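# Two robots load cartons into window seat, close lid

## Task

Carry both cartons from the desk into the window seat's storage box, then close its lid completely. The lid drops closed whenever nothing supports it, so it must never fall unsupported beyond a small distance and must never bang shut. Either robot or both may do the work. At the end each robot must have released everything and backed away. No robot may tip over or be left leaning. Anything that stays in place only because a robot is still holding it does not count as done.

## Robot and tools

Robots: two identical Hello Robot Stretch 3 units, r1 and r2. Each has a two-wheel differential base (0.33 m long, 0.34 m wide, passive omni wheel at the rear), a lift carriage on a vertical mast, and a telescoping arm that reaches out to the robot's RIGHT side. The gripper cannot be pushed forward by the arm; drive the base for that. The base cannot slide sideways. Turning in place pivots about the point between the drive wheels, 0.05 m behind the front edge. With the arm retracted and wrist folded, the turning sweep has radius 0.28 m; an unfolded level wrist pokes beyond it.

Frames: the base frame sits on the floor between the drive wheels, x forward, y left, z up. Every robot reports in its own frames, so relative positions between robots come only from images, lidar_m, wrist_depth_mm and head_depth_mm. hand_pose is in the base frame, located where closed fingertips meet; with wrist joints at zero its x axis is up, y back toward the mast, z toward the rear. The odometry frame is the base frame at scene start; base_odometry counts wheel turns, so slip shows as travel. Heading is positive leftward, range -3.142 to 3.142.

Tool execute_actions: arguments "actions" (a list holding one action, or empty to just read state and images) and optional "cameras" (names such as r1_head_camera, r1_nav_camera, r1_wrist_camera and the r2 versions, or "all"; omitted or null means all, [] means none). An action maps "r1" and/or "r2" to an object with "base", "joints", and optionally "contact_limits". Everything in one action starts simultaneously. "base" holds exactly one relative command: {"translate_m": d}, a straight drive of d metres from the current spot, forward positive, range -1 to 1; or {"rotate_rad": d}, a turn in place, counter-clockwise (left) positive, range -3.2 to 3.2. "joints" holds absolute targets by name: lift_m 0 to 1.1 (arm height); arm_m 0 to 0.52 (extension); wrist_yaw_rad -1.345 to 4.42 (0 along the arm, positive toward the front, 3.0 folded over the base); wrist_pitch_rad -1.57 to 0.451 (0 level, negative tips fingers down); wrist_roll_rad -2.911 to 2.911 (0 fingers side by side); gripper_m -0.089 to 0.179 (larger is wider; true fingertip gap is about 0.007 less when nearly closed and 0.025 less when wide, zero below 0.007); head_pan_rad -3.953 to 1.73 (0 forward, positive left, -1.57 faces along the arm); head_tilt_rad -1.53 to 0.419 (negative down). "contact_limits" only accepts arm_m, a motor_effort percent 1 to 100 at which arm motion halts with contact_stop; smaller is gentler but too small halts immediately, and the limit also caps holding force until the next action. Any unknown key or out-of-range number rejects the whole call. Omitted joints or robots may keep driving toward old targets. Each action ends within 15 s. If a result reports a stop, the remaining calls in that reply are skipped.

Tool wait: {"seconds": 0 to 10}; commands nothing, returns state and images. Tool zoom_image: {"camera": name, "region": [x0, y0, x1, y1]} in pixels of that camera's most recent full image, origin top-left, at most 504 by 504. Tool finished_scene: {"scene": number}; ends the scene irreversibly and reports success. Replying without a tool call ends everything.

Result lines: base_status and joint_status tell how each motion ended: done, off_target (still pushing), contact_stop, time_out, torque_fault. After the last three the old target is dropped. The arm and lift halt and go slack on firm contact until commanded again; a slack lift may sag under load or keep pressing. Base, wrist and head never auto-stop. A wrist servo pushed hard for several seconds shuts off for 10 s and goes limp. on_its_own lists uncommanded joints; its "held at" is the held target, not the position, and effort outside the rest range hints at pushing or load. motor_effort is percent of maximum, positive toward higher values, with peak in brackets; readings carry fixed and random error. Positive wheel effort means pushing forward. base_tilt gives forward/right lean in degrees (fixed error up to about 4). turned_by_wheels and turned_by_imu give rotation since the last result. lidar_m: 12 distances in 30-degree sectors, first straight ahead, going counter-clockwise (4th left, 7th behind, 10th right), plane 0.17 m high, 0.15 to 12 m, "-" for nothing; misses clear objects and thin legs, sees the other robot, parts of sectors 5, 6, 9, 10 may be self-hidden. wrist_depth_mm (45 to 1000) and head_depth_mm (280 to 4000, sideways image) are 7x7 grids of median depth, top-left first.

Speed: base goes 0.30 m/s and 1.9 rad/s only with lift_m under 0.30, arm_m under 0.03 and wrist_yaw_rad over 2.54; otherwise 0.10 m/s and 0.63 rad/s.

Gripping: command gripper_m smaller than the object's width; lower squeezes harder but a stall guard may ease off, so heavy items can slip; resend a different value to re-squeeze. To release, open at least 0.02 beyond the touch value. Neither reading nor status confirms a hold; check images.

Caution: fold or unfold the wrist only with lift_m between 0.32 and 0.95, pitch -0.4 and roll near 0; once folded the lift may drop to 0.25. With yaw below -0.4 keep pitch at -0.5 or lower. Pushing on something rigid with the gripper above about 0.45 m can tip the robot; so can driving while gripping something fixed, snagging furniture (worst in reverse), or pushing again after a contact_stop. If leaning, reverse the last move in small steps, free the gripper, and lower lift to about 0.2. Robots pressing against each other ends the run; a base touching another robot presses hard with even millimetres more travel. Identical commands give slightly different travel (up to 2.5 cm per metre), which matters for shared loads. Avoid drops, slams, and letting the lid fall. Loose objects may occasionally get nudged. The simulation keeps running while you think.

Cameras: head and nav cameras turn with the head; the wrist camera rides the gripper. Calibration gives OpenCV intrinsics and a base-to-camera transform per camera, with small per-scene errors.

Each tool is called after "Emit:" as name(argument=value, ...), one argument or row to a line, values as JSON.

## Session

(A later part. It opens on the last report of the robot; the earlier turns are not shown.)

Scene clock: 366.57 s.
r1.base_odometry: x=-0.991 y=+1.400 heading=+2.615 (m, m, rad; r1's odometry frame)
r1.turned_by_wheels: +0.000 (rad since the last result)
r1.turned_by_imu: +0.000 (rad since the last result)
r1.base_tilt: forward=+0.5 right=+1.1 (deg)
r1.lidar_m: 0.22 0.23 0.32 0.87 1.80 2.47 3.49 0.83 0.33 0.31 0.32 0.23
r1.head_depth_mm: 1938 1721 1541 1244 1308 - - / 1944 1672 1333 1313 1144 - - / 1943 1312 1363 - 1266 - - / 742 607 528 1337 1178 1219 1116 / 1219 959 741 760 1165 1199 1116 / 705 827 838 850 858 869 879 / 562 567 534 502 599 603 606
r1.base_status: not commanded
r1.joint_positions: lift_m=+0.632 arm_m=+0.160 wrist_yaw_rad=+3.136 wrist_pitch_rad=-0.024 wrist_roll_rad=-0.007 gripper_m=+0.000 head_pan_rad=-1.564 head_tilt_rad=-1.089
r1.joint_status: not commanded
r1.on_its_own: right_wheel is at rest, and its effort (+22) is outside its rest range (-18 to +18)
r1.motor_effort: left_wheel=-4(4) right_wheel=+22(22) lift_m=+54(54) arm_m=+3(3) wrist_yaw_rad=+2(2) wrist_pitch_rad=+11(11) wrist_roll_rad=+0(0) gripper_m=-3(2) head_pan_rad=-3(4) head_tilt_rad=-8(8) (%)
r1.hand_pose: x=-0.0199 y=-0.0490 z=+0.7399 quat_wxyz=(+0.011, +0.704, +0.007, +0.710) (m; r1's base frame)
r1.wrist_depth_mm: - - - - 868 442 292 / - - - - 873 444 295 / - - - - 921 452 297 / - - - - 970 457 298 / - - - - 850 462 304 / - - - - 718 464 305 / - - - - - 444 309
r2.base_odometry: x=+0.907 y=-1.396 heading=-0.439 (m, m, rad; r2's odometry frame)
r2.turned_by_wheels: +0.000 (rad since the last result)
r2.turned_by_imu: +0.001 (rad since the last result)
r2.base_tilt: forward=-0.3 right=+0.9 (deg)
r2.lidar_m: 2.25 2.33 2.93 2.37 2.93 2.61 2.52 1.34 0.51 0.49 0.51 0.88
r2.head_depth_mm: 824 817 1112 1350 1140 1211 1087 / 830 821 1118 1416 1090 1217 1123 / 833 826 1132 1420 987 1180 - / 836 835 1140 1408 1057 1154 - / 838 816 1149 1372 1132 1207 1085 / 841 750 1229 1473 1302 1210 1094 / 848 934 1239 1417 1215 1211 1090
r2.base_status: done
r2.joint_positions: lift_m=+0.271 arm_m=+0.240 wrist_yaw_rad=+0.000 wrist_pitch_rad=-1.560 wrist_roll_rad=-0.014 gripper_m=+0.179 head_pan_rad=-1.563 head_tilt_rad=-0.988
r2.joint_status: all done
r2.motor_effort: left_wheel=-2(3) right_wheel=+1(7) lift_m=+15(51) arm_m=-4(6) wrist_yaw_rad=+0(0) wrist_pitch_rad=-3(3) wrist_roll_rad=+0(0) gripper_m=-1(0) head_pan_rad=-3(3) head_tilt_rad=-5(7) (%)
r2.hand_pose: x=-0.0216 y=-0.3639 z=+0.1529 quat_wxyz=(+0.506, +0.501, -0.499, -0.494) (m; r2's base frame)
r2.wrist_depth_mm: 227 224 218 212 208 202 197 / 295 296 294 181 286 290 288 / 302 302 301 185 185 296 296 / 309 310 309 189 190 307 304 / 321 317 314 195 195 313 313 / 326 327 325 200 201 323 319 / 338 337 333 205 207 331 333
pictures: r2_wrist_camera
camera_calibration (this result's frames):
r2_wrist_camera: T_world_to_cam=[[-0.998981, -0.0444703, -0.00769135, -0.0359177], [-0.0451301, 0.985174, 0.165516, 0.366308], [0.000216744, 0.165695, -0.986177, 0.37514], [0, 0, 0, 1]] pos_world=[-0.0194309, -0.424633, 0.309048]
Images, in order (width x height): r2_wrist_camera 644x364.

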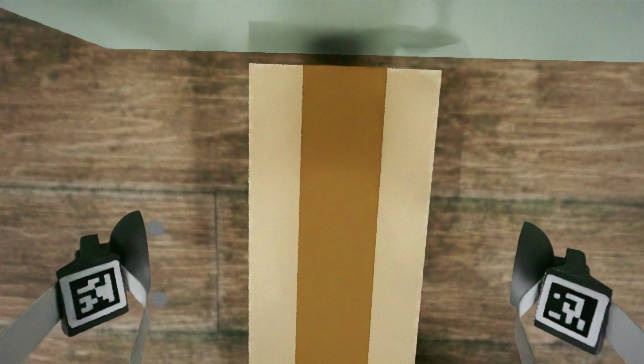

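Emit:
execute_actions(
  actions=[],
)

Scene clock: 389.07 s.
r1.base_odometry: x=-0.991 y=+1.400 heading=+2.615 (m, m, rad; r1's odometry frame)
r1.turned_by_wheels: +0.000 (rad since the last result)
r1.turned_by_imu: +0.000 (rad since the last result)
r1.base_tilt: forward=+0.6 right=+1.0 (deg)
r1.lidar_m: 0.22 0.23 0.32 0.87 1.79 2.47 3.49 0.83 0.33 0.31 0.32 0.23
r1.head_depth_mm: 1938 1714 1551 1248 1305 - - / 1947 1669 1334 1315 1142 - - / 1947 1310 1366 - 1266 - - / 743 607 527 1335 1182 1226 1120 / 1216 957 745 758 1163 1197 1118 / 706 826 837 849 860 869 876 / 563 567 534 503 598 603 606
r1.base_status: not commanded
r1.joint_positions: lift_m=+0.632 arm_m=+0.160 wrist_yaw_rad=+3.136 wrist_pitch_rad=-0.024 wrist_roll_rad=-0.007 gripper_m=+0.000 head_pan_rad=-1.564 head_tilt_rad=-1.089
r1.joint_status: not commanded
r1.on_its_own: right_wheel is at rest, and its effort (+23) is outside its rest range (-18 to +18)
r1.motor_effort: left_wheel=-4(4) right_wheel=+23(22) lift_m=+54(54) arm_m=+3(3) wrist_yaw_rad=+3(2) wrist_pitch_rad=+11(11) wrist_roll_rad=+0(0) gripper_m=-1(2) head_pan_rad=-2(4) head_tilt_rad=-8(8) (%)
r1.hand_pose: x=-0.0199 y=-0.0490 z=+0.7399 quat_wxyz=(+0.011, +0.704, +0.007, +0.710) (m; r1's base frame)
r1.wrist_depth_mm: - - - - 888 439 295 / - - - - 901 451 295 / - - - - 935 445 299 / - - - - 948 455 299 / - - - - 855 467 306 / - - - - 739 468 307 / - - - - - 441 308
r2.base_odometry: x=+0.907 y=-1.396 heading=-0.439 (m, m, rad; r2's odometry frame)
r2.turned_by_wheels: +0.000 (rad since the last result)
r2.turned_by_imu: +0.000 (rad since the last result)
r2.base_tilt: forward=-0.4 right=+0.9 (deg)
r2.lidar_m: 2.25 2.32 2.94 2.37 2.93 2.62 2.52 1.35 0.51 0.49 0.51 0.88
r2.head_depth_mm: 826 820 1114 1346 1146 1215 1096 / 830 823 1127 1424 1091 1213 1123 / 835 832 1134 1418 984 1178 - / 835 836 1146 1425 1051 1151 - / 837 818 1153 1369 1125 1214 1094 / 843 754 1230 1465 1306 1209 1083 / 851 935 1235 1422 1212 1204 1092
r2.base_status: done
r2.joint_positions: lift_m=+0.271 arm_m=+0.240 wrist_yaw_rad=+0.000 wrist_pitch_rad=-1.560 wrist_roll_rad=-0.014 gripper_m=+0.179 head_pan_rad=-1.563 head_tilt_rad=-0.988
r2.joint_status: all done
r2.motor_effort: left_wheel=-2(3) right_wheel=+2(7) lift_m=+15(51) arm_m=-5(6) wrist_yaw_rad=+0(0) wrist_pitch_rad=-3(3) wrist_roll_rad=+0(0) gripper_m=+0(0) head_pan_rad=-3(3) head_tilt_rad=-6(7) (%)
r2.hand_pose: x=-0.0216 y=-0.3639 z=+0.1529 quat_wxyz=(+0.506, +0.501, -0.499, -0.494) (m; r2's base frame)
r2.wrist_depth_mm: 228 223 218 213 207 202 198 / 295 295 292 182 287 290 287 / 301 303 298 185 186 297 297 / 310 311 307 189 191 307 305 / 317 317 314 194 196 313 313 / 327 329 324 199 202 322 317 / 339 335 333 205 208 333 330
pictures: r1_head_camera (sideways: a quarter turn clockwise sets it upright), r1_nav_camera (sideways: a quarter turn counterclockwise sets it upright), r1_wrist_camera, r2_head_camera (sideways: a quarter turn clockwise sets it upright), r2_nav_camera (sideways: a quarter turn counterclockwise sets it upright), r2_wrist_camera
camera_calibration (this result's frames):
r1_head_camera: T_world_to_cam=[[-0.0236434, 0.908476, -0.417267, 0.566429], [0.999027, 0.0370112, 0.0239735, -0.0351906], [0.0372229, -0.416294, -0.908468, 1.14625], [0, 0, 0, 1]] pos_world=[0.00588188, -0.0361079, 1.27853]
r1_nav_camera: T_world_to_cam=[[-0.00508719, -0.908447, 0.417969, -0.501515], [-0.999448, -0.00910565, -0.0319555, 0.103934], [0.0328357, -0.4179, -0.907899, 1.13454], [0, 0, 0, 1]] pos_world=[0.0640722, 0.0194705, 1.24299]
r1_wrist_camera: T_world_to_cam=[[0.998081, 0.0439163, -0.0436627, 0.0667233], [-0.0341597, -0.197673, -0.979673, 0.749717], [-0.0516545, 0.979284, -0.195794, 0.356168], [0, 0, 0, 1]] pos_world=[-0.0225875, -0.20352, 0.807126]
r2_head_camera: T_world_to_cam=[[-0.0447722, 0.804122, -0.592776, 0.785909], [0.99857, 0.0533813, -0.00300796, -0.000779918], [0.0292244, -0.592063, -0.805362, 1.0098], [0, 0, 0, 1]] pos_world=[0.0064549, -0.0340606, 1.27912]
r2_nav_camera: T_world_to_cam=[[-0.0199009, -0.81736, 0.575784, -0.706017], [-0.999529, 0.0297155, 0.00763602, 0.0440285], [-0.0233511, -0.575361, -0.817566, 1.02969], [0, 0, 0, 1]] pos_world=[0.0540017, 0.0140639, 1.24802]
r2_wrist_camera: T_world_to_cam=[[-0.998981, -0.0444701, -0.00769134, -0.0359176], [-0.0451298, 0.985174, 0.165516, 0.366308], [0.000216788, 0.165695, -0.986177, 0.37514], [0, 0, 0, 1]] pos_world=[-0.0194309, -0.424633, 0.309048]
Images, in order (width x height): r1_head_camera 896x504, r1_nav_camera 672x504, r1_wrist_camera 644x364, r2_head_camera 896x504, r2_nav_camera 672x504, r2_wrist_camera 644x364.

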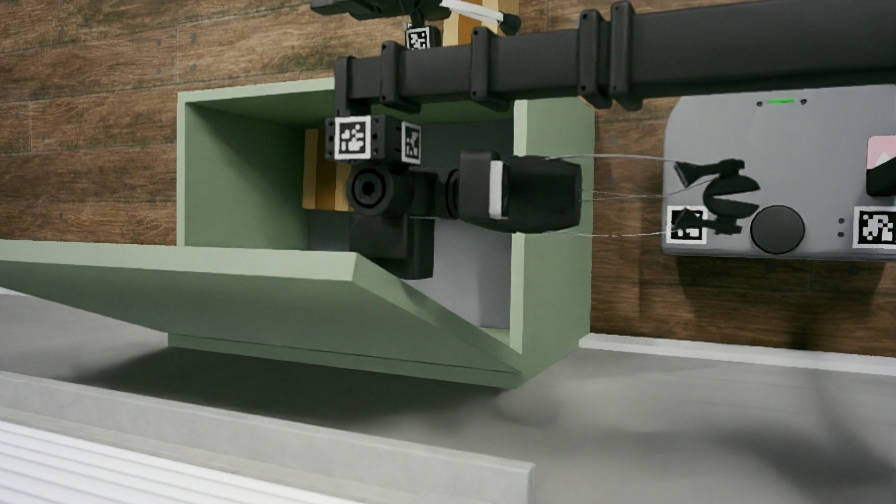

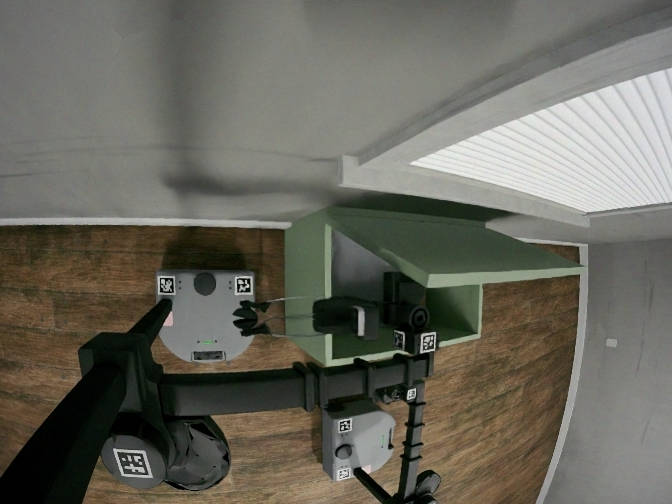

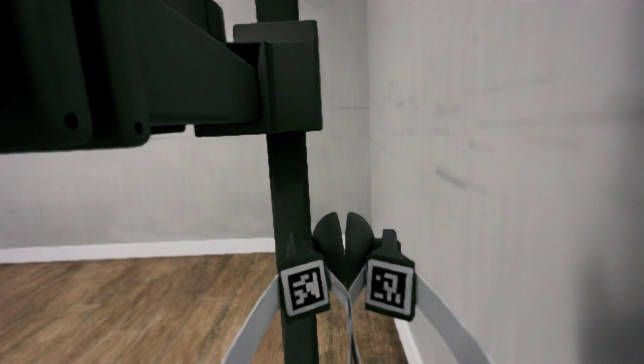

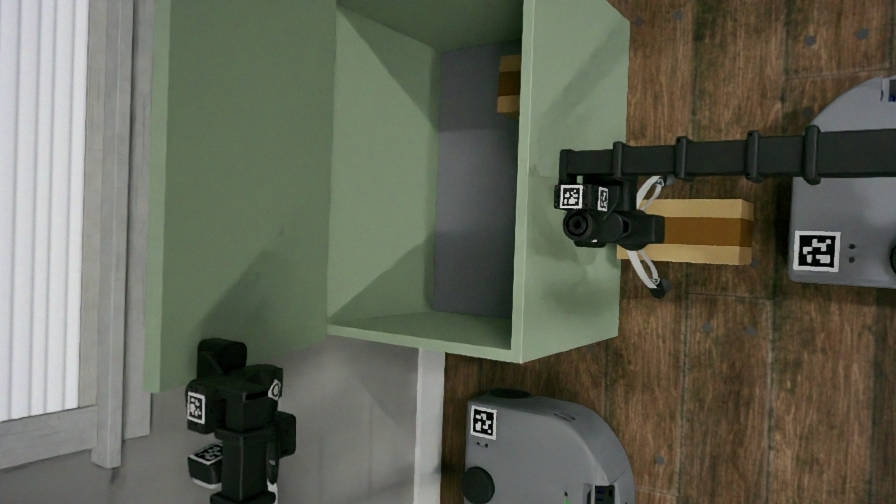

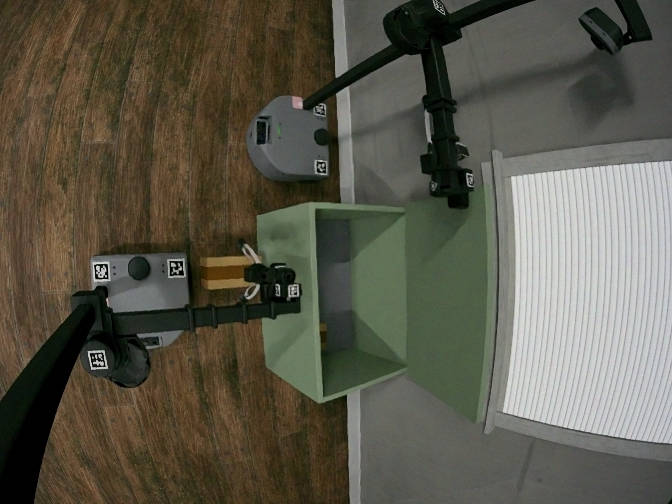

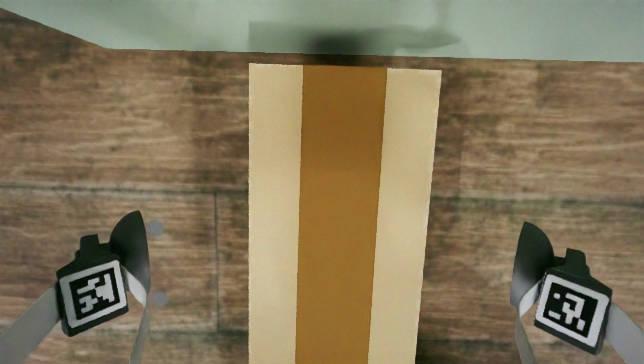

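Emit:
execute_actions(
  actions=[
    {"r2":{"base":{"translate_m":-0.003},"joints":{"arm_m":0.23,"lift_m":0.199}}},
  ],
  cameras=["r2_wrist_camera"],
)

Emit:
execute_actions(
  actions=[
    {"r2":{"joints":{"gripper_m":0.07}}},
  ],
  cameras=["r2_wrist_camera"],
)

Emit:
execute_actions(
  actions=[
    {"r2":{"base":{"translate_m":-0.02},"joints":{"lift_m":0.645}}},
  ],
  cameras=["r2_wrist_camera","r2_head_camera"],
)

Scene clock: 401.80 s.
r1.base_odometry: x=-0.991 y=+1.400 heading=+2.615 (m, m, rad; r1's odometry frame)
r1.turned_by_wheels: +0.000 (rad since the last result)
r1.turned_by_imu: +0.000 (rad since the last result)
r1.base_tilt: forward=+0.5 right=+1.0 (deg)
r1.lidar_m: 0.22 0.23 0.32 0.87 1.80 2.47 3.49 0.83 0.33 0.31 0.32 0.23
r1.head_depth_mm: 1933 1718 1548 1128 1305 - - / 1940 1677 1331 1315 1138 - - / 1961 1306 1361 - 1270 - - / 743 606 527 1337 1180 1219 1115 / 1213 959 742 759 1163 1198 1116 / 706 828 839 849 859 868 878 / 562 567 534 502 598 603 606
r1.base_status: not commanded
r1.joint_positions: lift_m=+0.632 arm_m=+0.160 wrist_yaw_rad=+3.136 wrist_pitch_rad=-0.024 wrist_roll_rad=-0.007 gripper_m=+0.000 head_pan_rad=-1.564 head_tilt_rad=-1.089
r1.joint_status: not commanded
r1.on_its_own: right_wheel is at rest, and its effort (+22) is outside its rest range (-18 to +18)
r1.motor_effort: left_wheel=-4(4) right_wheel=+22(22) lift_m=+54(54) arm_m=+3(3) wrist_yaw_rad=+3(2) wrist_pitch_rad=+11(11) wrist_roll_rad=+0(0) gripper_m=-2(2) head_pan_rad=-3(3) head_tilt_rad=-8(8) (%)
r1.hand_pose: x=-0.0199 y=-0.0490 z=+0.7399 quat_wxyz=(+0.011, +0.704, +0.007, +0.710) (m; r1's base frame)
r1.wrist_depth_mm: - - - - 890 435 293 / - - - - 935 448 294 / - - - - 936 444 298 / - - - - 969 456 299 / - - - - 853 464 299 / - - - - 730 467 304 / - - - - - 440 308
r2.base_odometry: x=+0.904 y=-1.395 heading=-0.439 (m, m, rad; r2's odometry frame)
r2.turned_by_wheels: +0.000 (rad since the last result)
r2.turned_by_imu: +0.000 (rad since the last result)
r2.base_tilt: forward=-0.4 right=+0.9 (deg)
r2.lidar_m: 2.25 2.32 2.94 2.36 2.93 2.62 2.52 1.35 0.51 0.49 0.51 0.88
r2.head_depth_mm: 828 819 1113 1339 1144 1211 1092 / 828 825 1121 1416 1093 1210 1127 / 834 832 1136 1416 1046 1179 - / 836 834 1142 1419 1055 1145 - / 837 816 1149 1322 1125 1213 1093 / 843 774 1229 1469 1310 1208 1094 / 850 937 1234 1411 1218 1200 1091
r2.base_status: done
r2.joint_positions: lift_m=+0.200 arm_m=+0.230 wrist_yaw_rad=+0.000 wrist_pitch_rad=-1.560 wrist_roll_rad=-0.014 gripper_m=+0.179 head_pan_rad=-1.563 head_tilt_rad=-0.988
r2.joint_status: all done
r2.motor_effort: left_wheel=-2(6) right_wheel=+2(3) lift_m=+15(14) arm_m=-5(5) wrist_yaw_rad=+1(1) wrist_pitch_rad=-3(3) wrist_roll_rad=+0(1) gripper_m=+1(0) head_pan_rad=-3(4) head_tilt_rad=-6(6) (%)
r2.hand_pose: x=-0.0216 y=-0.3538 z=+0.0819 quat_wxyz=(+0.506, +0.501, -0.499, -0.494) (m; r2's base frame)
r2.wrist_depth_mm: 222 221 111 110 110 110 218 / 227 226 113 112 112 222 223 / 233 232 116 115 115 228 229 / 240 238 119 119 118 234 234 / 246 245 122 121 121 240 242 / - 252 126 125 125 247 246 / 262 259 129 128 128 256 257
pictures: r2_wrist_camera
camera_calibration (this result's frames):
r2_wrist_camera: T_world_to_cam=[[-0.998981, -0.0444681, -0.00770295, -0.0360142], [-0.0451298, 0.985131, 0.165774, 0.368103], [0.000216762, 0.165953, -0.986134, 0.303548], [0, 0, 0, 1]] pos_world=[-0.0194309, -0.414606, 0.23804]
Images, in order (width x height): r2_wrist_camera 644x364.

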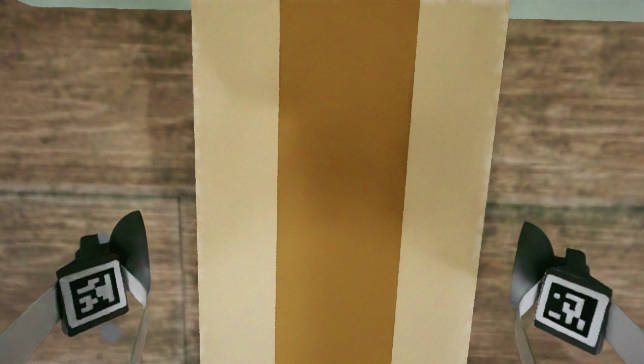

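Scene clock: 403.37 s.
r1.base_odometry: x=-0.991 y=+1.400 heading=+2.615 (m, m, rad; r1's odometry frame)
r1.turned_by_wheels: +0.000 (rad since the last result)
r1.turned_by_imu: +0.000 (rad since the last result)
r1.base_tilt: forward=+0.4 right=+1.0 (deg)
r1.lidar_m: 0.22 0.23 0.32 0.87 1.80 2.47 3.49 0.83 0.33 0.31 0.32 0.23
r1.head_depth_mm: 1933 1717 1551 1170 1311 - - / 1950 1673 1330 1311 1141 - - / 1956 1313 1362 - 1264 - - / 743 606 528 1330 1177 1219 1117 / 1215 957 744 758 1163 1194 1118 / 706 826 838 851 859 868 879 / 562 566 534 503 600 603 607
r1.base_status: not commanded
r1.joint_positions: lift_m=+0.632 arm_m=+0.160 wrist_yaw_rad=+3.136 wrist_pitch_rad=-0.024 wrist_roll_rad=-0.007 gripper_m=+0.000 head_pan_rad=-1.564 head_tilt_rad=-1.089
r1.joint_status: not commanded
r1.on_its_own: right_wheel is at rest, and its effort (+22) is outside its rest range (-18 to +18)
r1.motor_effort: left_wheel=-4(4) right_wheel=+22(22) lift_m=+55(54) arm_m=+3(3) wrist_yaw_rad=+4(3) wrist_pitch_rad=+12(11) wrist_roll_rad=+0(0) gripper_m=-2(2) head_pan_rad=-3(3) head_tilt_rad=-8(8) (%)
r1.hand_pose: x=-0.0199 y=-0.0490 z=+0.7399 quat_wxyz=(+0.011, +0.704, +0.007, +0.710) (m; r1's base frame)
r1.wrist_depth_mm: - - - - 890 435 293 / - - - - 898 443 295 / - - - - 953 447 300 / - - - - 942 459 299 / - - - - 844 458 304 / - - - - 706 472 305 / - - - - - 449 307
r2.base_odometry: x=+0.904 y=-1.395 heading=-0.439 (m, m, rad; r2's odometry frame)
r2.turned_by_wheels: +0.000 (rad since the last result)
r2.turned_by_imu: +0.000 (rad since the last result)
r2.base_tilt: forward=-0.3 right=+0.9 (deg)
r2.lidar_m: 2.25 2.33 2.94 2.37 2.93 2.62 2.52 1.34 0.51 0.49 0.51 0.88
r2.head_depth_mm: 825 818 1117 1352 1146 1217 1093 / 825 822 1124 1412 1094 1203 1128 / 832 827 1134 1422 1045 1157 - / 834 836 1141 1415 1057 1153 - / 840 815 1158 1324 1125 1209 1089 / 844 775 1234 1481 1311 1207 1091 / 848 933 1233 1418 1210 1210 1086
r2.base_status: not commanded
r2.joint_positions: lift_m=+0.200 arm_m=+0.230 wrist_yaw_rad=+0.000 wrist_pitch_rad=-1.561 wrist_roll_rad=-0.014 gripper_m=+0.071 head_pan_rad=-1.563 head_tilt_rad=-0.988
r2.joint_status: all done
r2.motor_effort: left_wheel=-2(2) right_wheel=+4(5) lift_m=+16(15) arm_m=-5(5) wrist_yaw_rad=+0(1) wrist_pitch_rad=-3(3) wrist_roll_rad=-1(0) gripper_m=-22(93) head_pan_rad=-3(3) head_tilt_rad=-6(5) (%)
r2.hand_pose: x=-0.0216 y=-0.3538 z=+0.0819 quat_wxyz=(+0.506, +0.501, -0.499, -0.494) (m; r2's base frame)
r2.wrist_depth_mm: 222 222 110 110 109 194 218 / 228 227 113 113 112 221 224 / 234 232 117 115 115 228 229 / 239 239 119 118 118 233 235 / 244 243 122 121 121 241 241 / 253 250 126 125 125 - 248 / 257 260 130 129 128 256 254
pictures: r2_wrist_camera
camera_calibration (this result's frames):
r2_wrist_camera: T_world_to_cam=[[-0.998981, -0.044463, -0.00771066, -0.0360097], [-0.0451261, 0.985102, 0.165945, 0.368035], [0.000217381, 0.166124, -0.986105, 0.303603], [0, 0, 0, 1]] pos_world=[-0.0194311, -0.414588, 0.238033]
Images, in order (width x height): r2_wrist_camera 644x364.

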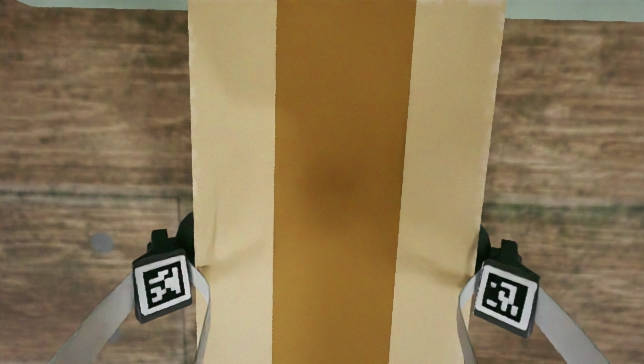

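Scene clock: 408.27 s.
r1.base_odometry: x=-0.991 y=+1.400 heading=+2.615 (m, m, rad; r1's odometry frame)
r1.turned_by_wheels: +0.000 (rad since the last result)
r1.turned_by_imu: +0.000 (rad since the last result)
r1.base_tilt: forward=+0.5 right=+1.0 (deg)
r1.lidar_m: 0.22 0.23 0.32 0.87 1.81 2.47 3.49 0.84 0.33 0.31 0.32 0.23
r1.head_depth_mm: 1937 1723 1520 1395 1308 - - / 1947 1663 1332 1318 1144 - - / 1957 1310 1357 - 1273 - - / 742 606 528 1332 1181 1214 1120 / 1215 959 742 759 1166 1193 1119 / 705 827 839 848 859 867 877 / 563 566 534 503 600 603 608
r1.base_status: not commanded
r1.joint_positions: lift_m=+0.632 arm_m=+0.160 wrist_yaw_rad=+3.136 wrist_pitch_rad=-0.024 wrist_roll_rad=-0.007 gripper_m=+0.000 head_pan_rad=-1.564 head_tilt_rad=-1.089
r1.joint_status: not commanded
r1.on_its_own: right_wheel is at rest, and its effort (+22) is outside its rest range (-18 to +18)
r1.motor_effort: left_wheel=-4(4) right_wheel=+22(22) lift_m=+54(54) arm_m=+3(3) wrist_yaw_rad=+3(2) wrist_pitch_rad=+11(12) wrist_roll_rad=+0(0) gripper_m=-2(3) head_pan_rad=-3(3) head_tilt_rad=-7(7) (%)
r1.hand_pose: x=-0.0199 y=-0.0490 z=+0.7399 quat_wxyz=(+0.011, +0.704, +0.007, +0.710) (m; r1's base frame)
r1.wrist_depth_mm: - - - - 890 434 295 / - - - - 910 450 297 / - - - - 922 453 298 / - - - - 955 453 298 / - - - - 862 466 299 / - - - - 727 467 308 / - - - - - 442 308
r2.base_odometry: x=+0.886 y=-1.387 heading=-0.439 (m, m, rad; r2's odometry frame)
r2.turned_by_wheels: +0.000 (rad since the last result)
r2.turned_by_imu: +0.000 (rad since the last result)
r2.base_tilt: forward=-0.4 right=+0.9 (deg)
r2.lidar_m: 2.27 2.35 2.94 2.38 2.93 2.60 2.49 1.34 0.51 0.49 0.51 0.90
r2.head_depth_mm: 824 814 1115 1301 1137 1221 1110 / 831 824 1122 - 1161 1206 - / 831 831 1125 - 792 1178 - / 836 831 1139 1421 756 1177 - / 837 844 1152 1384 1130 1214 1089 / 842 775 1227 1460 1329 1206 1090 / 835 766 1238 1423 1231 1207 1094
r2.base_status: done
r2.joint_positions: lift_m=+0.644 arm_m=+0.230 wrist_yaw_rad=+0.000 wrist_pitch_rad=-1.560 wrist_roll_rad=-0.014 gripper_m=+0.071 head_pan_rad=-1.563 head_tilt_rad=-0.988
r2.joint_status: all done
r2.motor_effort: left_wheel=-1(9) right_wheel=+3(4) lift_m=+62(64) arm_m=-5(5) wrist_yaw_rad=+0(0) wrist_pitch_rad=-3(3) wrist_roll_rad=+0(0) gripper_m=-20(20) head_pan_rad=-4(3) head_tilt_rad=-6(6) (%)
r2.hand_pose: x=-0.0216 y=-0.3538 z=+0.5264 quat_wxyz=(+0.506, +0.501, -0.499, -0.494) (m; r2's base frame)
r2.wrist_depth_mm: 482 257 111 110 111 241 249 / 503 607 114 113 113 366 417 / 662 664 117 116 116 655 647 / 677 684 119 119 119 664 668 / 693 700 122 122 122 678 687 / 713 721 126 125 125 - 700 / 743 732 130 129 129 737 734
pictures: r2_head_camera (sideways: a quarter turn clockwise sets it upright), r2_wrist_camera
camera_calibration (this result's frames):
r2_head_camera: T_world_to_cam=[[-0.0447347, 0.804148, -0.592743, 0.785866], [0.998572, 0.0533347, -0.00300608, -0.000782387], [0.0291964, -0.592031, -0.805386, 1.00983], [0, 0, 0, 1]] pos_world=[0.0064533, -0.0340597, 1.27912]
r2_wrist_camera: T_world_to_cam=[[-0.998981, -0.0444635, -0.00770714, -0.0325855], [-0.045126, 0.985115, 0.165867, 0.294343], [0.000217398, 0.166046, -0.986118, 0.741851], [0, 0, 0, 1]] pos_world=[-0.0194311, -0.414592, 0.68248]
Images, in order (width x height): r2_head_camera 896x504, r2_wrist_camera 644x364.

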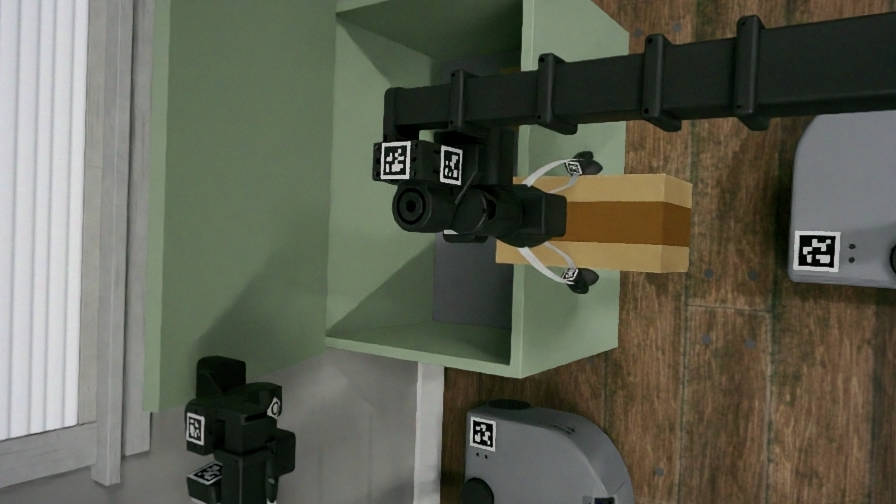

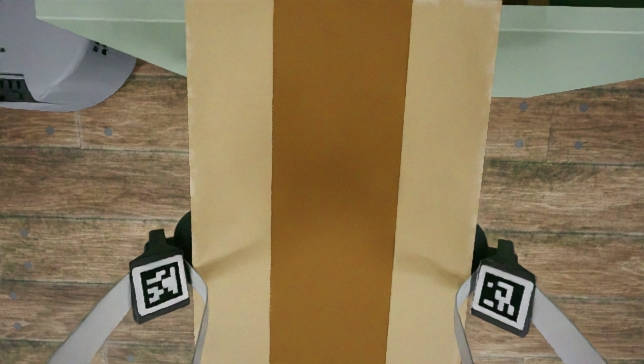

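Emit:
execute_actions(
  actions=[
    {"r2":{"joints":{"arm_m":0.515}}},
  ],
  cameras=["r2_wrist_camera","r2_head_camera","r1_head_camera"],
)

Scene clock: 416.53 s.
r1.base_odometry: x=-0.991 y=+1.400 heading=+2.615 (m, m, rad; r1's odometry frame)
r1.turned_by_wheels: +0.000 (rad since the last result)
r1.turned_by_imu: +0.000 (rad since the last result)
r1.base_tilt: forward=+0.6 right=+1.0 (deg)
r1.lidar_m: 0.22 0.23 0.32 0.87 1.80 2.47 3.48 0.84 0.33 0.31 0.32 0.23
r1.head_depth_mm: 1835 1716 1545 1405 1309 - - / 1842 712 880 1312 1144 - - / 1922 707 868 - 1266 - - / 742 606 528 1332 1180 1217 1117 / 1215 957 741 761 1164 1195 1119 / 705 826 836 850 858 868 878 / 562 567 534 503 599 603 607
r1.base_status: not commanded
r1.joint_positions: lift_m=+0.632 arm_m=+0.160 wrist_yaw_rad=+3.136 wrist_pitch_rad=-0.024 wrist_roll_rad=-0.007 gripper_m=+0.000 head_pan_rad=-1.564 head_tilt_rad=-1.089
r1.joint_status: not commanded
r1.on_its_own: right_wheel is at rest, and its effort (+22) is outside its rest range (-18 to +18)
r1.motor_effort: left_wheel=-4(4) right_wheel=+22(23) lift_m=+55(54) arm_m=+3(4) wrist_yaw_rad=+3(3) wrist_pitch_rad=+12(11) wrist_roll_rad=+0(0) gripper_m=-1(3) head_pan_rad=-3(3) head_tilt_rad=-8(8) (%)
r1.hand_pose: x=-0.0199 y=-0.0490 z=+0.7399 quat_wxyz=(+0.011, +0.704, +0.007, +0.710) (m; r1's base frame)
r1.wrist_depth_mm: - - - - 862 438 292 / - - - - 917 445 295 / - - - - 951 452 298 / - - - - 931 456 302 / - - - - 866 461 302 / - - - - 710 469 305 / - - - - - 445 308
r2.base_odometry: x=+0.886 y=-1.387 heading=-0.439 (m, m, rad; r2's odometry frame)
r2.turned_by_wheels: +0.000 (rad since the last result)
r2.turned_by_imu: +0.000 (rad since the last result)
r2.base_tilt: forward=-0.3 right=+0.9 (deg)
r2.lidar_m: 2.27 2.35 2.94 2.36 2.92 2.60 2.50 1.34 0.51 0.49 0.51 0.90
r2.head_depth_mm: 823 818 1107 1302 1143 1240 1106 / 827 818 1114 - - 1211 - / 833 762 1176 1387 1107 1208 - / 835 835 1049 937 1115 1207 - / 838 839 1156 1379 1127 1206 1089 / 840 777 1236 1471 1329 1211 1086 / 832 764 1233 1426 1230 1205 1091
r2.base_status: not commanded
r2.joint_positions: lift_m=+0.644 arm_m=+0.515 wrist_yaw_rad=+0.000 wrist_pitch_rad=-1.560 wrist_roll_rad=-0.014 gripper_m=+0.071 head_pan_rad=-1.563 head_tilt_rad=-0.988
r2.joint_status: all done
r2.motor_effort: left_wheel=-1(1) right_wheel=+3(2) lift_m=+62(62) arm_m=+4(5) wrist_yaw_rad=+1(1) wrist_pitch_rad=-3(3) wrist_roll_rad=+0(0) gripper_m=-20(20) head_pan_rad=-4(4) head_tilt_rad=-6(6) (%)
r2.hand_pose: x=-0.0216 y=-0.6382 z=+0.5264 quat_wxyz=(+0.506, +0.501, -0.499, -0.494) (m; r2's base frame)
r2.wrist_depth_mm: 257 350 111 110 111 543 456 / 273 355 114 113 113 565 455 / 273 357 117 116 115 555 453 / 283 361 119 119 119 493 445 / 412 342 123 122 122 506 444 / 720 320 126 125 126 - 394 / 734 292 130 129 129 284 298
pictures: r1_head_camera (sideways: a quarter turn clockwise sets it upright), r2_head_camera (sideways: a quarter turn clockwise sets it upright), r2_wrist_camera
camera_calibration (this result's frames):
r1_head_camera: T_world_to_cam=[[-0.0236434, 0.908476, -0.417267, 0.566429], [0.999027, 0.0370112, 0.0239735, -0.0351906], [0.0372229, -0.416294, -0.908468, 1.14625], [0, 0, 0, 1]] pos_world=[0.00588188, -0.0361079, 1.27853]
r2_head_camera: T_world_to_cam=[[-0.0447337, 0.804153, -0.592736, 0.785858], [0.998572, 0.0533334, -0.00300571, -0.000782872], [0.0291956, -0.592024, -0.805391, 1.00984], [0, 0, 0, 1]] pos_world=[0.00645325, -0.0340595, 1.27912]
r2_wrist_camera: T_world_to_cam=[[-0.998988, -0.0443135, -0.00770694, -0.0451329], [-0.044978, 0.985123, 0.165862, 0.574536], [0.000242344, 0.166041, -0.986119, 0.789075], [0, 0, 0, 1]] pos_world=[-0.019437, -0.699007, 0.68248]
Images, in order (width x height): r1_head_camera 896x504, r2_head_camera 896x504, r2_wrist_camera 644x364.

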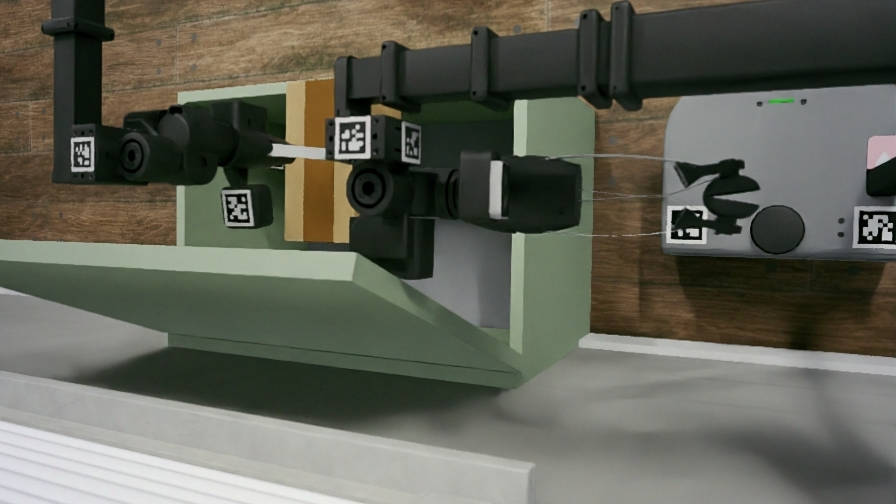

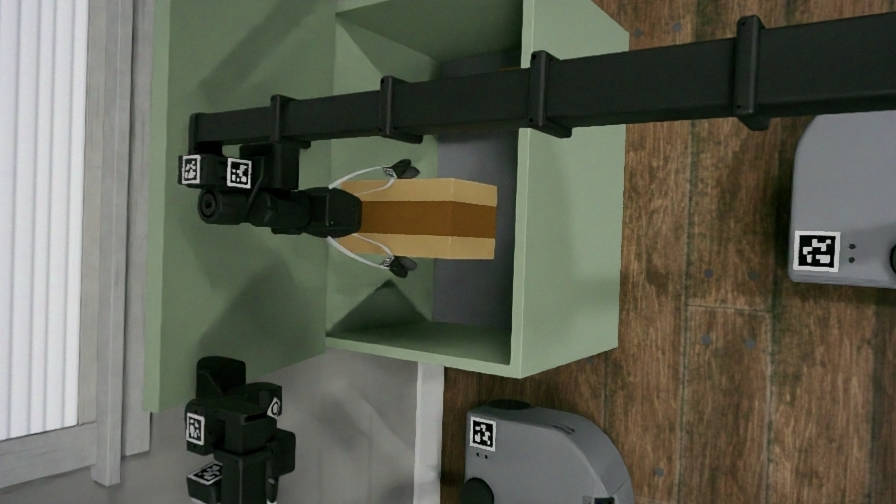

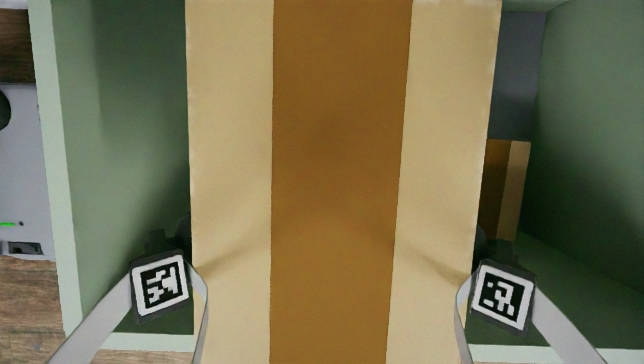

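Emit:
execute_actions(
  actions=[
    {"r2":{"joints":{"arm_m":0.52,"lift_m":0.28}}},
  ],
  cameras=["r2_wrist_camera"],
)

Scene clock: 423.77 s.
r1.base_odometry: x=-0.991 y=+1.400 heading=+2.615 (m, m, rad; r1's odometry frame)
r1.turned_by_wheels: +0.000 (rad since the last result)
r1.turned_by_imu: +0.000 (rad since the last result)
r1.base_tilt: forward=+0.6 right=+1.1 (deg)
r1.lidar_m: 0.22 0.23 0.32 0.87 1.80 2.46 3.50 0.84 0.33 0.31 0.32 0.23
r1.head_depth_mm: 1921 1725 1505 1410 1311 - - / 1940 1675 1070 1251 1143 - - / 1960 1317 1328 - 1269 - - / 743 606 528 1323 1182 1217 1119 / 1213 959 743 760 1164 1193 1119 / 705 828 839 848 860 869 874 / 563 567 534 504 598 603 606
r1.base_status: not commanded
r1.joint_positions: lift_m=+0.632 arm_m=+0.160 wrist_yaw_rad=+3.136 wrist_pitch_rad=-0.024 wrist_roll_rad=-0.007 gripper_m=+0.000 head_pan_rad=-1.564 head_tilt_rad=-1.089
r1.joint_status: not commanded
r1.on_its_own: right_wheel is at rest, and its effort (+23) is outside its rest range (-18 to +18)
r1.motor_effort: left_wheel=-5(4) right_wheel=+23(22) lift_m=+54(54) arm_m=+3(3) wrist_yaw_rad=+3(2) wrist_pitch_rad=+11(11) wrist_roll_rad=+0(0) gripper_m=-2(2) head_pan_rad=-3(3) head_tilt_rad=-8(8) (%)
r1.hand_pose: x=-0.0199 y=-0.0490 z=+0.7399 quat_wxyz=(+0.011, +0.704, +0.007, +0.710) (m; r1's base frame)
r1.wrist_depth_mm: - - - - 880 435 293 / - - - - 921 448 295 / - - - - 925 455 296 / - - - - 954 456 301 / - - - - 868 457 300 / - - - - 721 473 302 / - - - - - 445 307
r2.base_odometry: x=+0.886 y=-1.387 heading=-0.439 (m, m, rad; r2's odometry frame)
r2.turned_by_wheels: +0.000 (rad since the last result)
r2.turned_by_imu: +0.000 (rad since the last result)
r2.base_tilt: forward=-0.3 right=+0.9 (deg)
r2.lidar_m: 2.27 2.35 2.95 2.37 2.93 2.60 2.49 1.34 0.51 0.49 0.51 0.90
r2.head_depth_mm: 827 817 1116 1304 1137 1215 1098 / 826 820 1118 1422 1092 1218 1128 / 833 831 1130 1384 1107 1213 - / 835 835 1143 1407 1118 1208 - / 840 838 1152 1399 1125 1209 1091 / 843 775 1232 1474 1328 1207 1093 / 838 765 1244 1422 1233 1209 1092
r2.base_status: not commanded
r2.joint_positions: lift_m=+0.281 arm_m=+0.520 wrist_yaw_rad=+0.000 wrist_pitch_rad=-1.560 wrist_roll_rad=-0.014 gripper_m=+0.071 head_pan_rad=-1.563 head_tilt_rad=-0.988
r2.joint_status: all done
r2.motor_effort: left_wheel=-1(1) right_wheel=+2(3) lift_m=+20(57) arm_m=+4(4) wrist_yaw_rad=+1(1) wrist_pitch_rad=-3(3) wrist_roll_rad=+0(0) gripper_m=-20(19) head_pan_rad=-4(4) head_tilt_rad=-6(6) (%)
r2.hand_pose: x=-0.0216 y=-0.6432 z=+0.1628 quat_wxyz=(+0.506, +0.501, -0.499, -0.494) (m; r2's base frame)
r2.wrist_depth_mm: 237 236 111 111 111 231 234 / 241 243 114 113 113 237 238 / 247 248 116 116 116 243 245 / 254 257 120 119 119 250 239 / 257 260 123 122 122 258 236 / 257 269 126 125 125 - 234 / 247 273 130 129 129 272 220
pictures: r2_wrist_camera
camera_calibration (this result's frames):
r2_wrist_camera: T_world_to_cam=[[-0.998988, -0.0443141, -0.00770694, -0.048156], [-0.0449786, 0.985123, 0.165862, 0.639745], [0.000242239, 0.166041, -0.986119, 0.431349], [0, 0, 0, 1]] pos_world=[-0.019437, -0.703983, 0.31888]
Images, in order (width x height): r2_wrist_camera 644x364.

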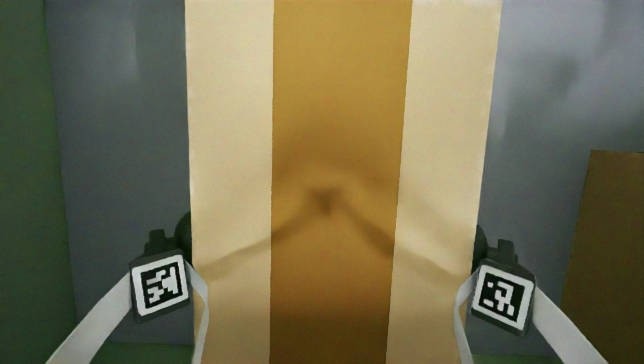

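Gap ≈15 mm.

Emit:
execute_actions(
  actions=[
    {"r2":{"joints":{"lift_m":0.265}}},
  ],
  cameras=[],
)

Emit:
execute_actions(
  actions=[
    {"r2":{"joints":{"gripper_m":0.145}}},
  ],
  cameras=[],
)

Emit:
execute_actions(
  actions=[
    {"r2":{"joints":{"lift_m":0.565}}},
  ],
  cameras=["r2_wrist_camera"],
)

Scene clock: 430.97 s.
r1.base_odometry: x=-0.991 y=+1.400 heading=+2.615 (m, m, rad; r1's odometry frame)
r1.turned_by_wheels: +0.000 (rad since the last result)
r1.turned_by_imu: +0.000 (rad since the last result)
r1.base_tilt: forward=+0.4 right=+0.9 (deg)
r1.lidar_m: 0.22 0.23 0.32 0.87 1.80 2.47 3.48 0.84 0.33 0.31 0.32 0.23
r1.head_depth_mm: 1929 1712 1505 1409 1306 - - / 1946 1672 1069 1249 1142 - - / 1958 1313 1329 - 1272 - - / 745 606 527 1319 1180 1219 1118 / 1213 956 744 759 1162 1195 1115 / 705 826 838 848 859 868 875 / 562 568 534 503 599 605 605
r1.base_status: not commanded
r1.joint_positions: lift_m=+0.632 arm_m=+0.160 wrist_yaw_rad=+3.136 wrist_pitch_rad=-0.024 wrist_roll_rad=-0.007 gripper_m=+0.000 head_pan_rad=-1.564 head_tilt_rad=-1.089
r1.joint_status: not commanded
r1.on_its_own: right_wheel is at rest, and its effort (+22) is outside its rest range (-18 to +18)
r1.motor_effort: left_wheel=-5(4) right_wheel=+22(22) lift_m=+54(54) arm_m=+3(3) wrist_yaw_rad=+2(3) wrist_pitch_rad=+11(12) wrist_roll_rad=+0(0) gripper_m=-2(2) head_pan_rad=-3(3) head_tilt_rad=-8(8) (%)
r1.hand_pose: x=-0.0199 y=-0.0490 z=+0.7399 quat_wxyz=(+0.011, +0.704, +0.007, +0.710) (m; r1's base frame)
r1.wrist_depth_mm: - - - - 884 445 292 / - - - - 917 441 294 / - - - - 905 451 298 / - - - - 958 458 299 / - - - - 869 471 304 / - - - - 717 467 305 / - - - - - 443 311
r2.base_odometry: x=+0.886 y=-1.387 heading=-0.439 (m, m, rad; r2's odometry frame)
r2.turned_by_wheels: +0.000 (rad since the last result)
r2.turned_by_imu: +0.000 (rad since the last result)
r2.base_tilt: forward=-0.3 right=+0.9 (deg)
r2.lidar_m: 2.27 2.35 2.94 2.37 2.94 2.60 2.50 1.35 0.51 0.49 0.51 0.90
r2.head_depth_mm: 822 817 1107 1302 1146 1210 1097 / 828 826 1121 1406 1091 1207 1121 / 833 828 1133 1389 1076 1213 - / 835 833 1140 1423 1116 1208 - / 840 841 1149 1391 1126 1206 1091 / 844 774 1227 1461 1336 1203 1088 / 839 766 1231 1419 1224 1208 1084
r2.base_status: not commanded
r2.joint_positions: lift_m=+0.266 arm_m=+0.520 wrist_yaw_rad=+0.000 wrist_pitch_rad=-1.560 wrist_roll_rad=-0.014 gripper_m=+0.071 head_pan_rad=-1.563 head_tilt_rad=-0.988
r2.joint_status: all done
r2.motor_effort: left_wheel=-1(1) right_wheel=+2(3) lift_m=+20(19) arm_m=+4(4) wrist_yaw_rad=+1(1) wrist_pitch_rad=-3(3) wrist_roll_rad=-1(0) gripper_m=-20(20) head_pan_rad=-3(4) head_tilt_rad=-6(6) (%)
r2.hand_pose: x=-0.0216 y=-0.6432 z=+0.1478 quat_wxyz=(+0.506, +0.501, -0.499, -0.494) (m; r2's base frame)
r2.wrist_depth_mm: 223 223 111 110 110 217 220 / 228 227 114 113 113 223 225 / 233 233 117 116 116 229 231 / 240 240 120 119 119 236 233 / 245 246 123 122 122 242 235 / 253 251 126 125 125 - 234 / 246 262 130 129 129 259 220
pictures: none
No camera images: the call's "cameras" was empty. Leave "cameras" out to get every camera's image.

Scene clock: 432.20 s.
r1.base_odometry: x=-0.991 y=+1.400 heading=+2.615 (m, m, rad; r1's odometry frame)
r1.turned_by_wheels: +0.000 (rad since the last result)
r1.turned_by_imu: +0.000 (rad since the last result)
r1.base_tilt: forward=+0.7 right=+1.0 (deg)
r1.lidar_m: 0.22 0.23 0.32 0.87 1.80 2.48 3.49 0.84 0.33 0.31 0.32 0.23
r1.head_depth_mm: 1941 1720 1504 1407 1304 - - / 1957 1670 1071 1250 1146 - - / 1946 1309 1328 - 1273 - - / 743 606 528 1318 1179 1221 1119 / 1213 960 742 760 1159 1195 1119 / 706 827 837 848 857 867 878 / 563 567 533 504 600 602 607
r1.base_status: not commanded
r1.joint_positions: lift_m=+0.632 arm_m=+0.160 wrist_yaw_rad=+3.136 wrist_pitch_rad=-0.024 wrist_roll_rad=-0.007 gripper_m=+0.000 head_pan_rad=-1.564 head_tilt_rad=-1.089
r1.joint_status: not commanded
r1.on_its_own: right_wheel is at rest, and its effort (+22) is outside its rest range (-18 to +18)
r1.motor_effort: left_wheel=-4(4) right_wheel=+22(22) lift_m=+54(54) arm_m=+4(3) wrist_yaw_rad=+3(2) wrist_pitch_rad=+11(11) wrist_roll_rad=+0(0) gripper_m=-1(2) head_pan_rad=-3(3) head_tilt_rad=-8(8) (%)
r1.hand_pose: x=-0.0199 y=-0.0490 z=+0.7399 quat_wxyz=(+0.011, +0.704, +0.007, +0.710) (m; r1's base frame)
r1.wrist_depth_mm: - - - - 870 436 292 / - - - - 897 443 294 / - - - - 945 447 297 / - - - - 944 460 299 / - - - - 859 468 303 / - - - - 724 469 304 / - - - - - 444 310
r2.base_odometry: x=+0.886 y=-1.387 heading=-0.439 (m, m, rad; r2's odometry frame)
r2.turned_by_wheels: +0.000 (rad since the last result)
r2.turned_by_imu: +0.000 (rad since the last result)
r2.base_tilt: forward=-0.3 right=+0.9 (deg)
r2.lidar_m: 2.27 2.34 2.94 2.37 2.93 2.60 2.50 1.35 0.51 0.49 0.51 0.90
r2.head_depth_mm: 824 820 1109 1303 1145 1215 1097 / 831 822 1123 1412 1090 1215 1120 / 831 829 1131 1392 1079 1212 - / 836 834 1149 1420 1115 1207 - / 837 840 1154 1388 1129 1210 1090 / 843 775 1228 1476 1330 1211 1089 / 834 770 1243 1417 1227 1201 1091
r2.base_status: not commanded
r2.joint_positions: lift_m=+0.266 arm_m=+0.520 wrist_yaw_rad=+0.000 wrist_pitch_rad=-1.560 wrist_roll_rad=-0.014 gripper_m=+0.145 head_pan_rad=-1.563 head_tilt_rad=-0.988
r2.joint_status: all done
r2.motor_effort: left_wheel=-1(1) right_wheel=+2(3) lift_m=+20(20) arm_m=+4(3) wrist_yaw_rad=+1(1) wrist_pitch_rad=-3(3) wrist_roll_rad=+0(0) gripper_m=+0(80) head_pan_rad=-3(4) head_tilt_rad=-6(6) (%)
r2.hand_pose: x=-0.0216 y=-0.6432 z=+0.1478 quat_wxyz=(+0.506, +0.501, -0.499, -0.494) (m; r2's base frame)
r2.wrist_depth_mm: 224 224 112 112 112 218 220 / 230 230 115 114 114 224 225 / 235 234 118 117 117 230 231 / 240 241 121 120 120 237 234 / 246 247 125 123 124 242 236 / 252 - 129 127 127 - 232 / 246 261 131 130 131 259 220
pictures: none
No camera images: the call's "cameras" was empty. Leave "cameras" out to get every camera's image.

Scene clock: 435.77 s.
r1.base_odometry: x=-0.991 y=+1.400 heading=+2.615 (m, m, rad; r1's odometry frame)
r1.turned_by_wheels: +0.000 (rad since the last result)
r1.turned_by_imu: +0.000 (rad since the last result)
r1.base_tilt: forward=+0.4 right=+1.1 (deg)
r1.lidar_m: 0.22 0.23 0.32 0.87 1.80 2.46 3.49 0.84 0.32 0.31 0.32 0.23
r1.head_depth_mm: 1941 1667 1555 1405 1308 - - / 1936 1134 1081 1246 1137 - - / 1958 710 806 - 1273 - - / 743 607 528 1317 1176 1216 1118 / 1212 958 742 760 1163 1190 1120 / 707 828 838 848 859 866 877 / 563 567 534 502 599 604 606
r1.base_status: not commanded
r1.joint_positions: lift_m=+0.632 arm_m=+0.160 wrist_yaw_rad=+3.136 wrist_pitch_rad=-0.024 wrist_roll_rad=-0.007 gripper_m=+0.000 head_pan_rad=-1.564 head_tilt_rad=-1.089
r1.joint_status: not commanded
r1.on_its_own: right_wheel is at rest, and its effort (+22) is outside its rest range (-18 to +18)
r1.motor_effort: left_wheel=-4(4) right_wheel=+22(22) lift_m=+54(54) arm_m=+3(3) wrist_yaw_rad=+3(3) wrist_pitch_rad=+11(11) wrist_roll_rad=+0(0) gripper_m=-1(3) head_pan_rad=-4(3) head_tilt_rad=-8(8) (%)
r1.hand_pose: x=-0.0199 y=-0.0490 z=+0.7399 quat_wxyz=(+0.011, +0.704, +0.007, +0.710) (m; r1's base frame)
r1.wrist_depth_mm: - - - - 879 436 293 / - - - - 931 443 294 / - - - - 945 455 292 / - - - - 963 463 300 / - - - - 867 465 302 / - - - - 728 466 304 / - - - - - 445 308
r2.base_odometry: x=+0.886 y=-1.387 heading=-0.439 (m, m, rad; r2's odometry frame)
r2.turned_by_wheels: +0.000 (rad since the last result)
r2.turned_by_imu: +0.000 (rad since the last result)
r2.base_tilt: forward=-0.4 right=+0.9 (deg)
r2.lidar_m: 2.26 2.34 2.95 2.37 2.93 2.60 2.50 1.35 0.51 0.49 0.51 0.90
r2.head_depth_mm: 825 815 1113 1298 1146 1211 1091 / 834 823 1087 1408 - - - / 831 826 - 1408 1102 1212 - / 838 833 1142 1424 1116 1202 - / 836 841 1155 1377 1121 1211 1090 / 843 776 1227 1464 1324 1211 1090 / 833 767 1236 1416 1228 1206 1087
r2.base_status: not commanded
r2.joint_positions: lift_m=+0.564 arm_m=+0.520 wrist_yaw_rad=+0.000 wrist_pitch_rad=-1.560 wrist_roll_rad=-0.014 gripper_m=+0.145 head_pan_rad=-1.563 head_tilt_rad=-0.988
r2.joint_status: all done
r2.motor_effort: left_wheel=-1(1) right_wheel=+1(1) lift_m=+57(61) arm_m=+4(4) wrist_yaw_rad=+1(1) wrist_pitch_rad=-3(3) wrist_roll_rad=+0(1) gripper_m=+1(1) head_pan_rad=-3(4) head_tilt_rad=-6(6) (%)
r2.hand_pose: x=-0.0216 y=-0.6432 z=+0.4465 quat_wxyz=(+0.506, +0.501, -0.499, -0.494) (m; r2's base frame)
r2.wrist_depth_mm: 249 353 500 501 497 494 450 / 250 355 515 504 507 507 457 / 252 356 519 408 518 514 450 / 255 359 541 417 520 415 430 / 256 319 549 431 543 428 445 / 257 - 380 389 399 - 404 / 245 285 291 293 297 287 305
pictures: r2_wrist_camera
camera_calibration (this result's frames):
r2_wrist_camera: T_world_to_cam=[[-0.998988, -0.0443172, -0.00770694, -0.0459714], [-0.0449817, 0.985122, 0.165862, 0.592683], [0.000241715, 0.166041, -0.986119, 0.711168], [0, 0, 0, 1]] pos_world=[-0.0194368, -0.703986, 0.602638]
Images, in order (width x height): r2_wrist_camera 644x364.

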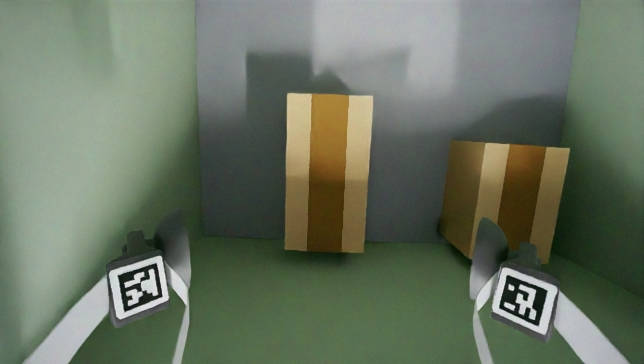

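Emit:
execute_actions(
  actions=[
    {"r1":{"base":{"translate_m":-0.06},"joints":{"lift_m":0.606}},"r2":{"base":{"translate_m":-0.12},"joints":{"arm_m":0.38,"wrist_yaw_rad":1.5}}},
  ],
  cameras=["r1_head_camera","r2_head_camera"],
)

Scene clock: 459.87 s.
r1.base_odometry: x=-0.939 y=+1.370 heading=+2.615 (m, m, rad; r1's odometry frame)
r1.turned_by_wheels: -0.001 (rad since the last result)
r1.turned_by_imu: -0.001 (rad since the last result)
r1.base_tilt: forward=+0.7 right=+1.0 (deg)
r1.lidar_m: 0.28 0.29 0.40 1.09 1.80 2.47 2.98 0.87 0.33 0.31 0.33 0.29
r1.head_depth_mm: 1850 1721 1539 1411 1306 1206 - / 1877 835 1538 955 1254 - - / 1960 1263 1339 - 1260 - - / 731 637 583 1243 1170 1214 1118 / 1388 837 706 709 1188 1213 1121 / 1045 1055 975 873 1012 1109 1068 / 671 638 751 760 766 770 775
r1.base_status: done
r1.joint_positions: lift_m=+0.606 arm_m=+0.160 wrist_yaw_rad=+3.136 wrist_pitch_rad=-0.024 wrist_roll_rad=-0.007 gripper_m=+0.000 head_pan_rad=-1.564 head_tilt_rad=-1.089
r1.joint_status: all done
r1.on_its_own: right_wheel is at rest, and its effort (+22) is outside its rest range (-18 to +18)
r1.motor_effort: left_wheel=-4(7) right_wheel=+22(26) lift_m=+40(47) arm_m=+3(3) wrist_yaw_rad=+4(2) wrist_pitch_rad=+11(11) wrist_roll_rad=+0(0) gripper_m=-2(2) head_pan_rad=-3(3) head_tilt_rad=-8(8) (%)
r1.hand_pose: x=-0.0199 y=-0.0490 z=+0.7144 quat_wxyz=(+0.011, +0.704, +0.007, +0.710) (m; r1's base frame)
r1.wrist_depth_mm: - - - - - 556 365 / - - - - - 556 365 / - - - - - 559 366 / - - - - - 569 373 / - - - - - 576 375 / - - - - 911 592 380 / - - - - - 554 385
r2.base_odometry: x=+0.777 y=-1.336 heading=-0.439 (m, m, rad; r2's odometry frame)
r2.turned_by_wheels: +0.000 (rad since the last result)
r2.turned_by_imu: +0.000 (rad since the last result)
r2.base_tilt: forward=-0.4 right=+0.9 (deg)
r2.lidar_m: 2.39 2.47 2.95 2.39 2.93 2.48 2.38 1.35 0.51 0.49 0.51 0.88
r2.head_depth_mm: 828 923 1161 1424 1312 1209 1091 / 831 918 1001 1235 - - - / 832 902 932 1419 1107 1209 - / 835 909 1120 1414 1118 1212 - / 839 910 1148 1427 1134 1205 1093 / 844 917 1150 1260 1140 1204 1088 / 850 921 1236 1469 1290 1211 1089
r2.base_status: done
r2.joint_positions: lift_m=+0.564 arm_m=+0.380 wrist_yaw_rad=+1.498 wrist_pitch_rad=-1.560 wrist_roll_rad=-0.014 gripper_m=+0.145 head_pan_rad=-1.563 head_tilt_rad=-0.988
r2.joint_status: all done
r2.motor_effort: left_wheel=-1(6) right_wheel=+2(3) lift_m=+58(57) arm_m=-5(6) wrist_yaw_rad=+3(3) wrist_pitch_rad=-3(3) wrist_roll_rad=-1(0) gripper_m=+0(0) head_pan_rad=-4(4) head_tilt_rad=-6(6) (%)
r2.hand_pose: x=-0.0428 y=-0.5239 z=+0.4465 quat_wxyz=(+0.707, +0.706, -0.024, -0.017) (m; r2's base frame)
r2.wrist_depth_mm: 561 557 555 389 387 486 449 / 573 571 567 393 395 506 454 / - 591 582 439 521 513 448 / - 595 603 525 527 525 464 / - - 615 427 428 545 465 / - - 642 441 439 - 469 / 656 652 650 426 468 438 427
pictures: r1_head_camera (sideways: a quarter turn clockwise sets it upright), r2_head_camera (sideways: a quarter turn clockwise sets it upright)
camera_calibration (this result's frames):
r1_head_camera: T_world_to_cam=[[-0.0236433, 0.908476, -0.417267, 0.566429], [0.999027, 0.037011, 0.0239735, -0.0351906], [0.0372229, -0.416294, -0.908468, 1.14625], [0, 0, 0, 1]] pos_world=[0.00588188, -0.0361078, 1.27853]
r2_head_camera: T_world_to_cam=[[-0.0447338, 0.804153, -0.592736, 0.785858], [0.998572, 0.0533335, -0.0030057, -0.000782875], [0.0291957, -0.592024, -0.805391, 1.00984], [0, 0, 0, 1]] pos_world=[0.00645325, -0.0340595, 1.27912]
Images, in order (width x height): r1_head_camera 896x504, r2_head_camera 896x504.

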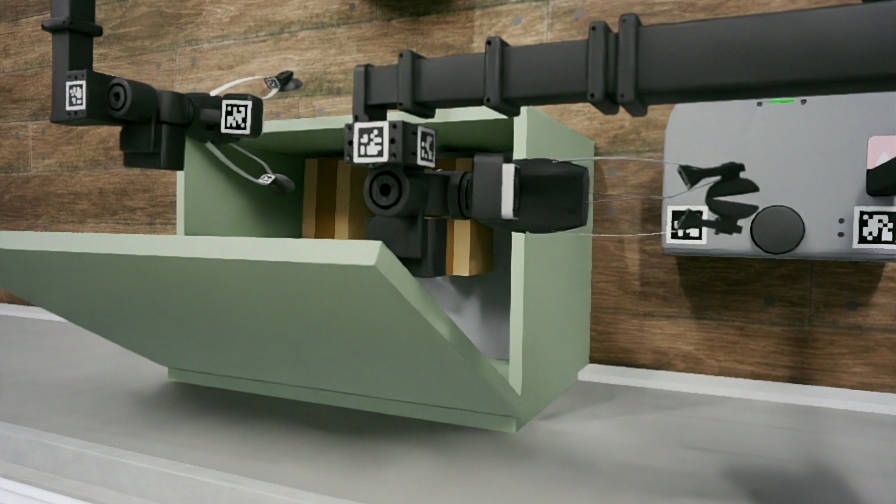

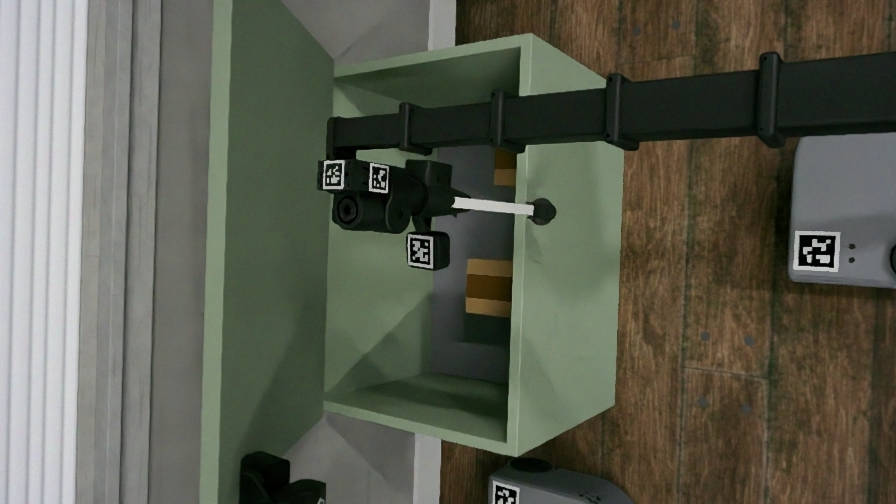

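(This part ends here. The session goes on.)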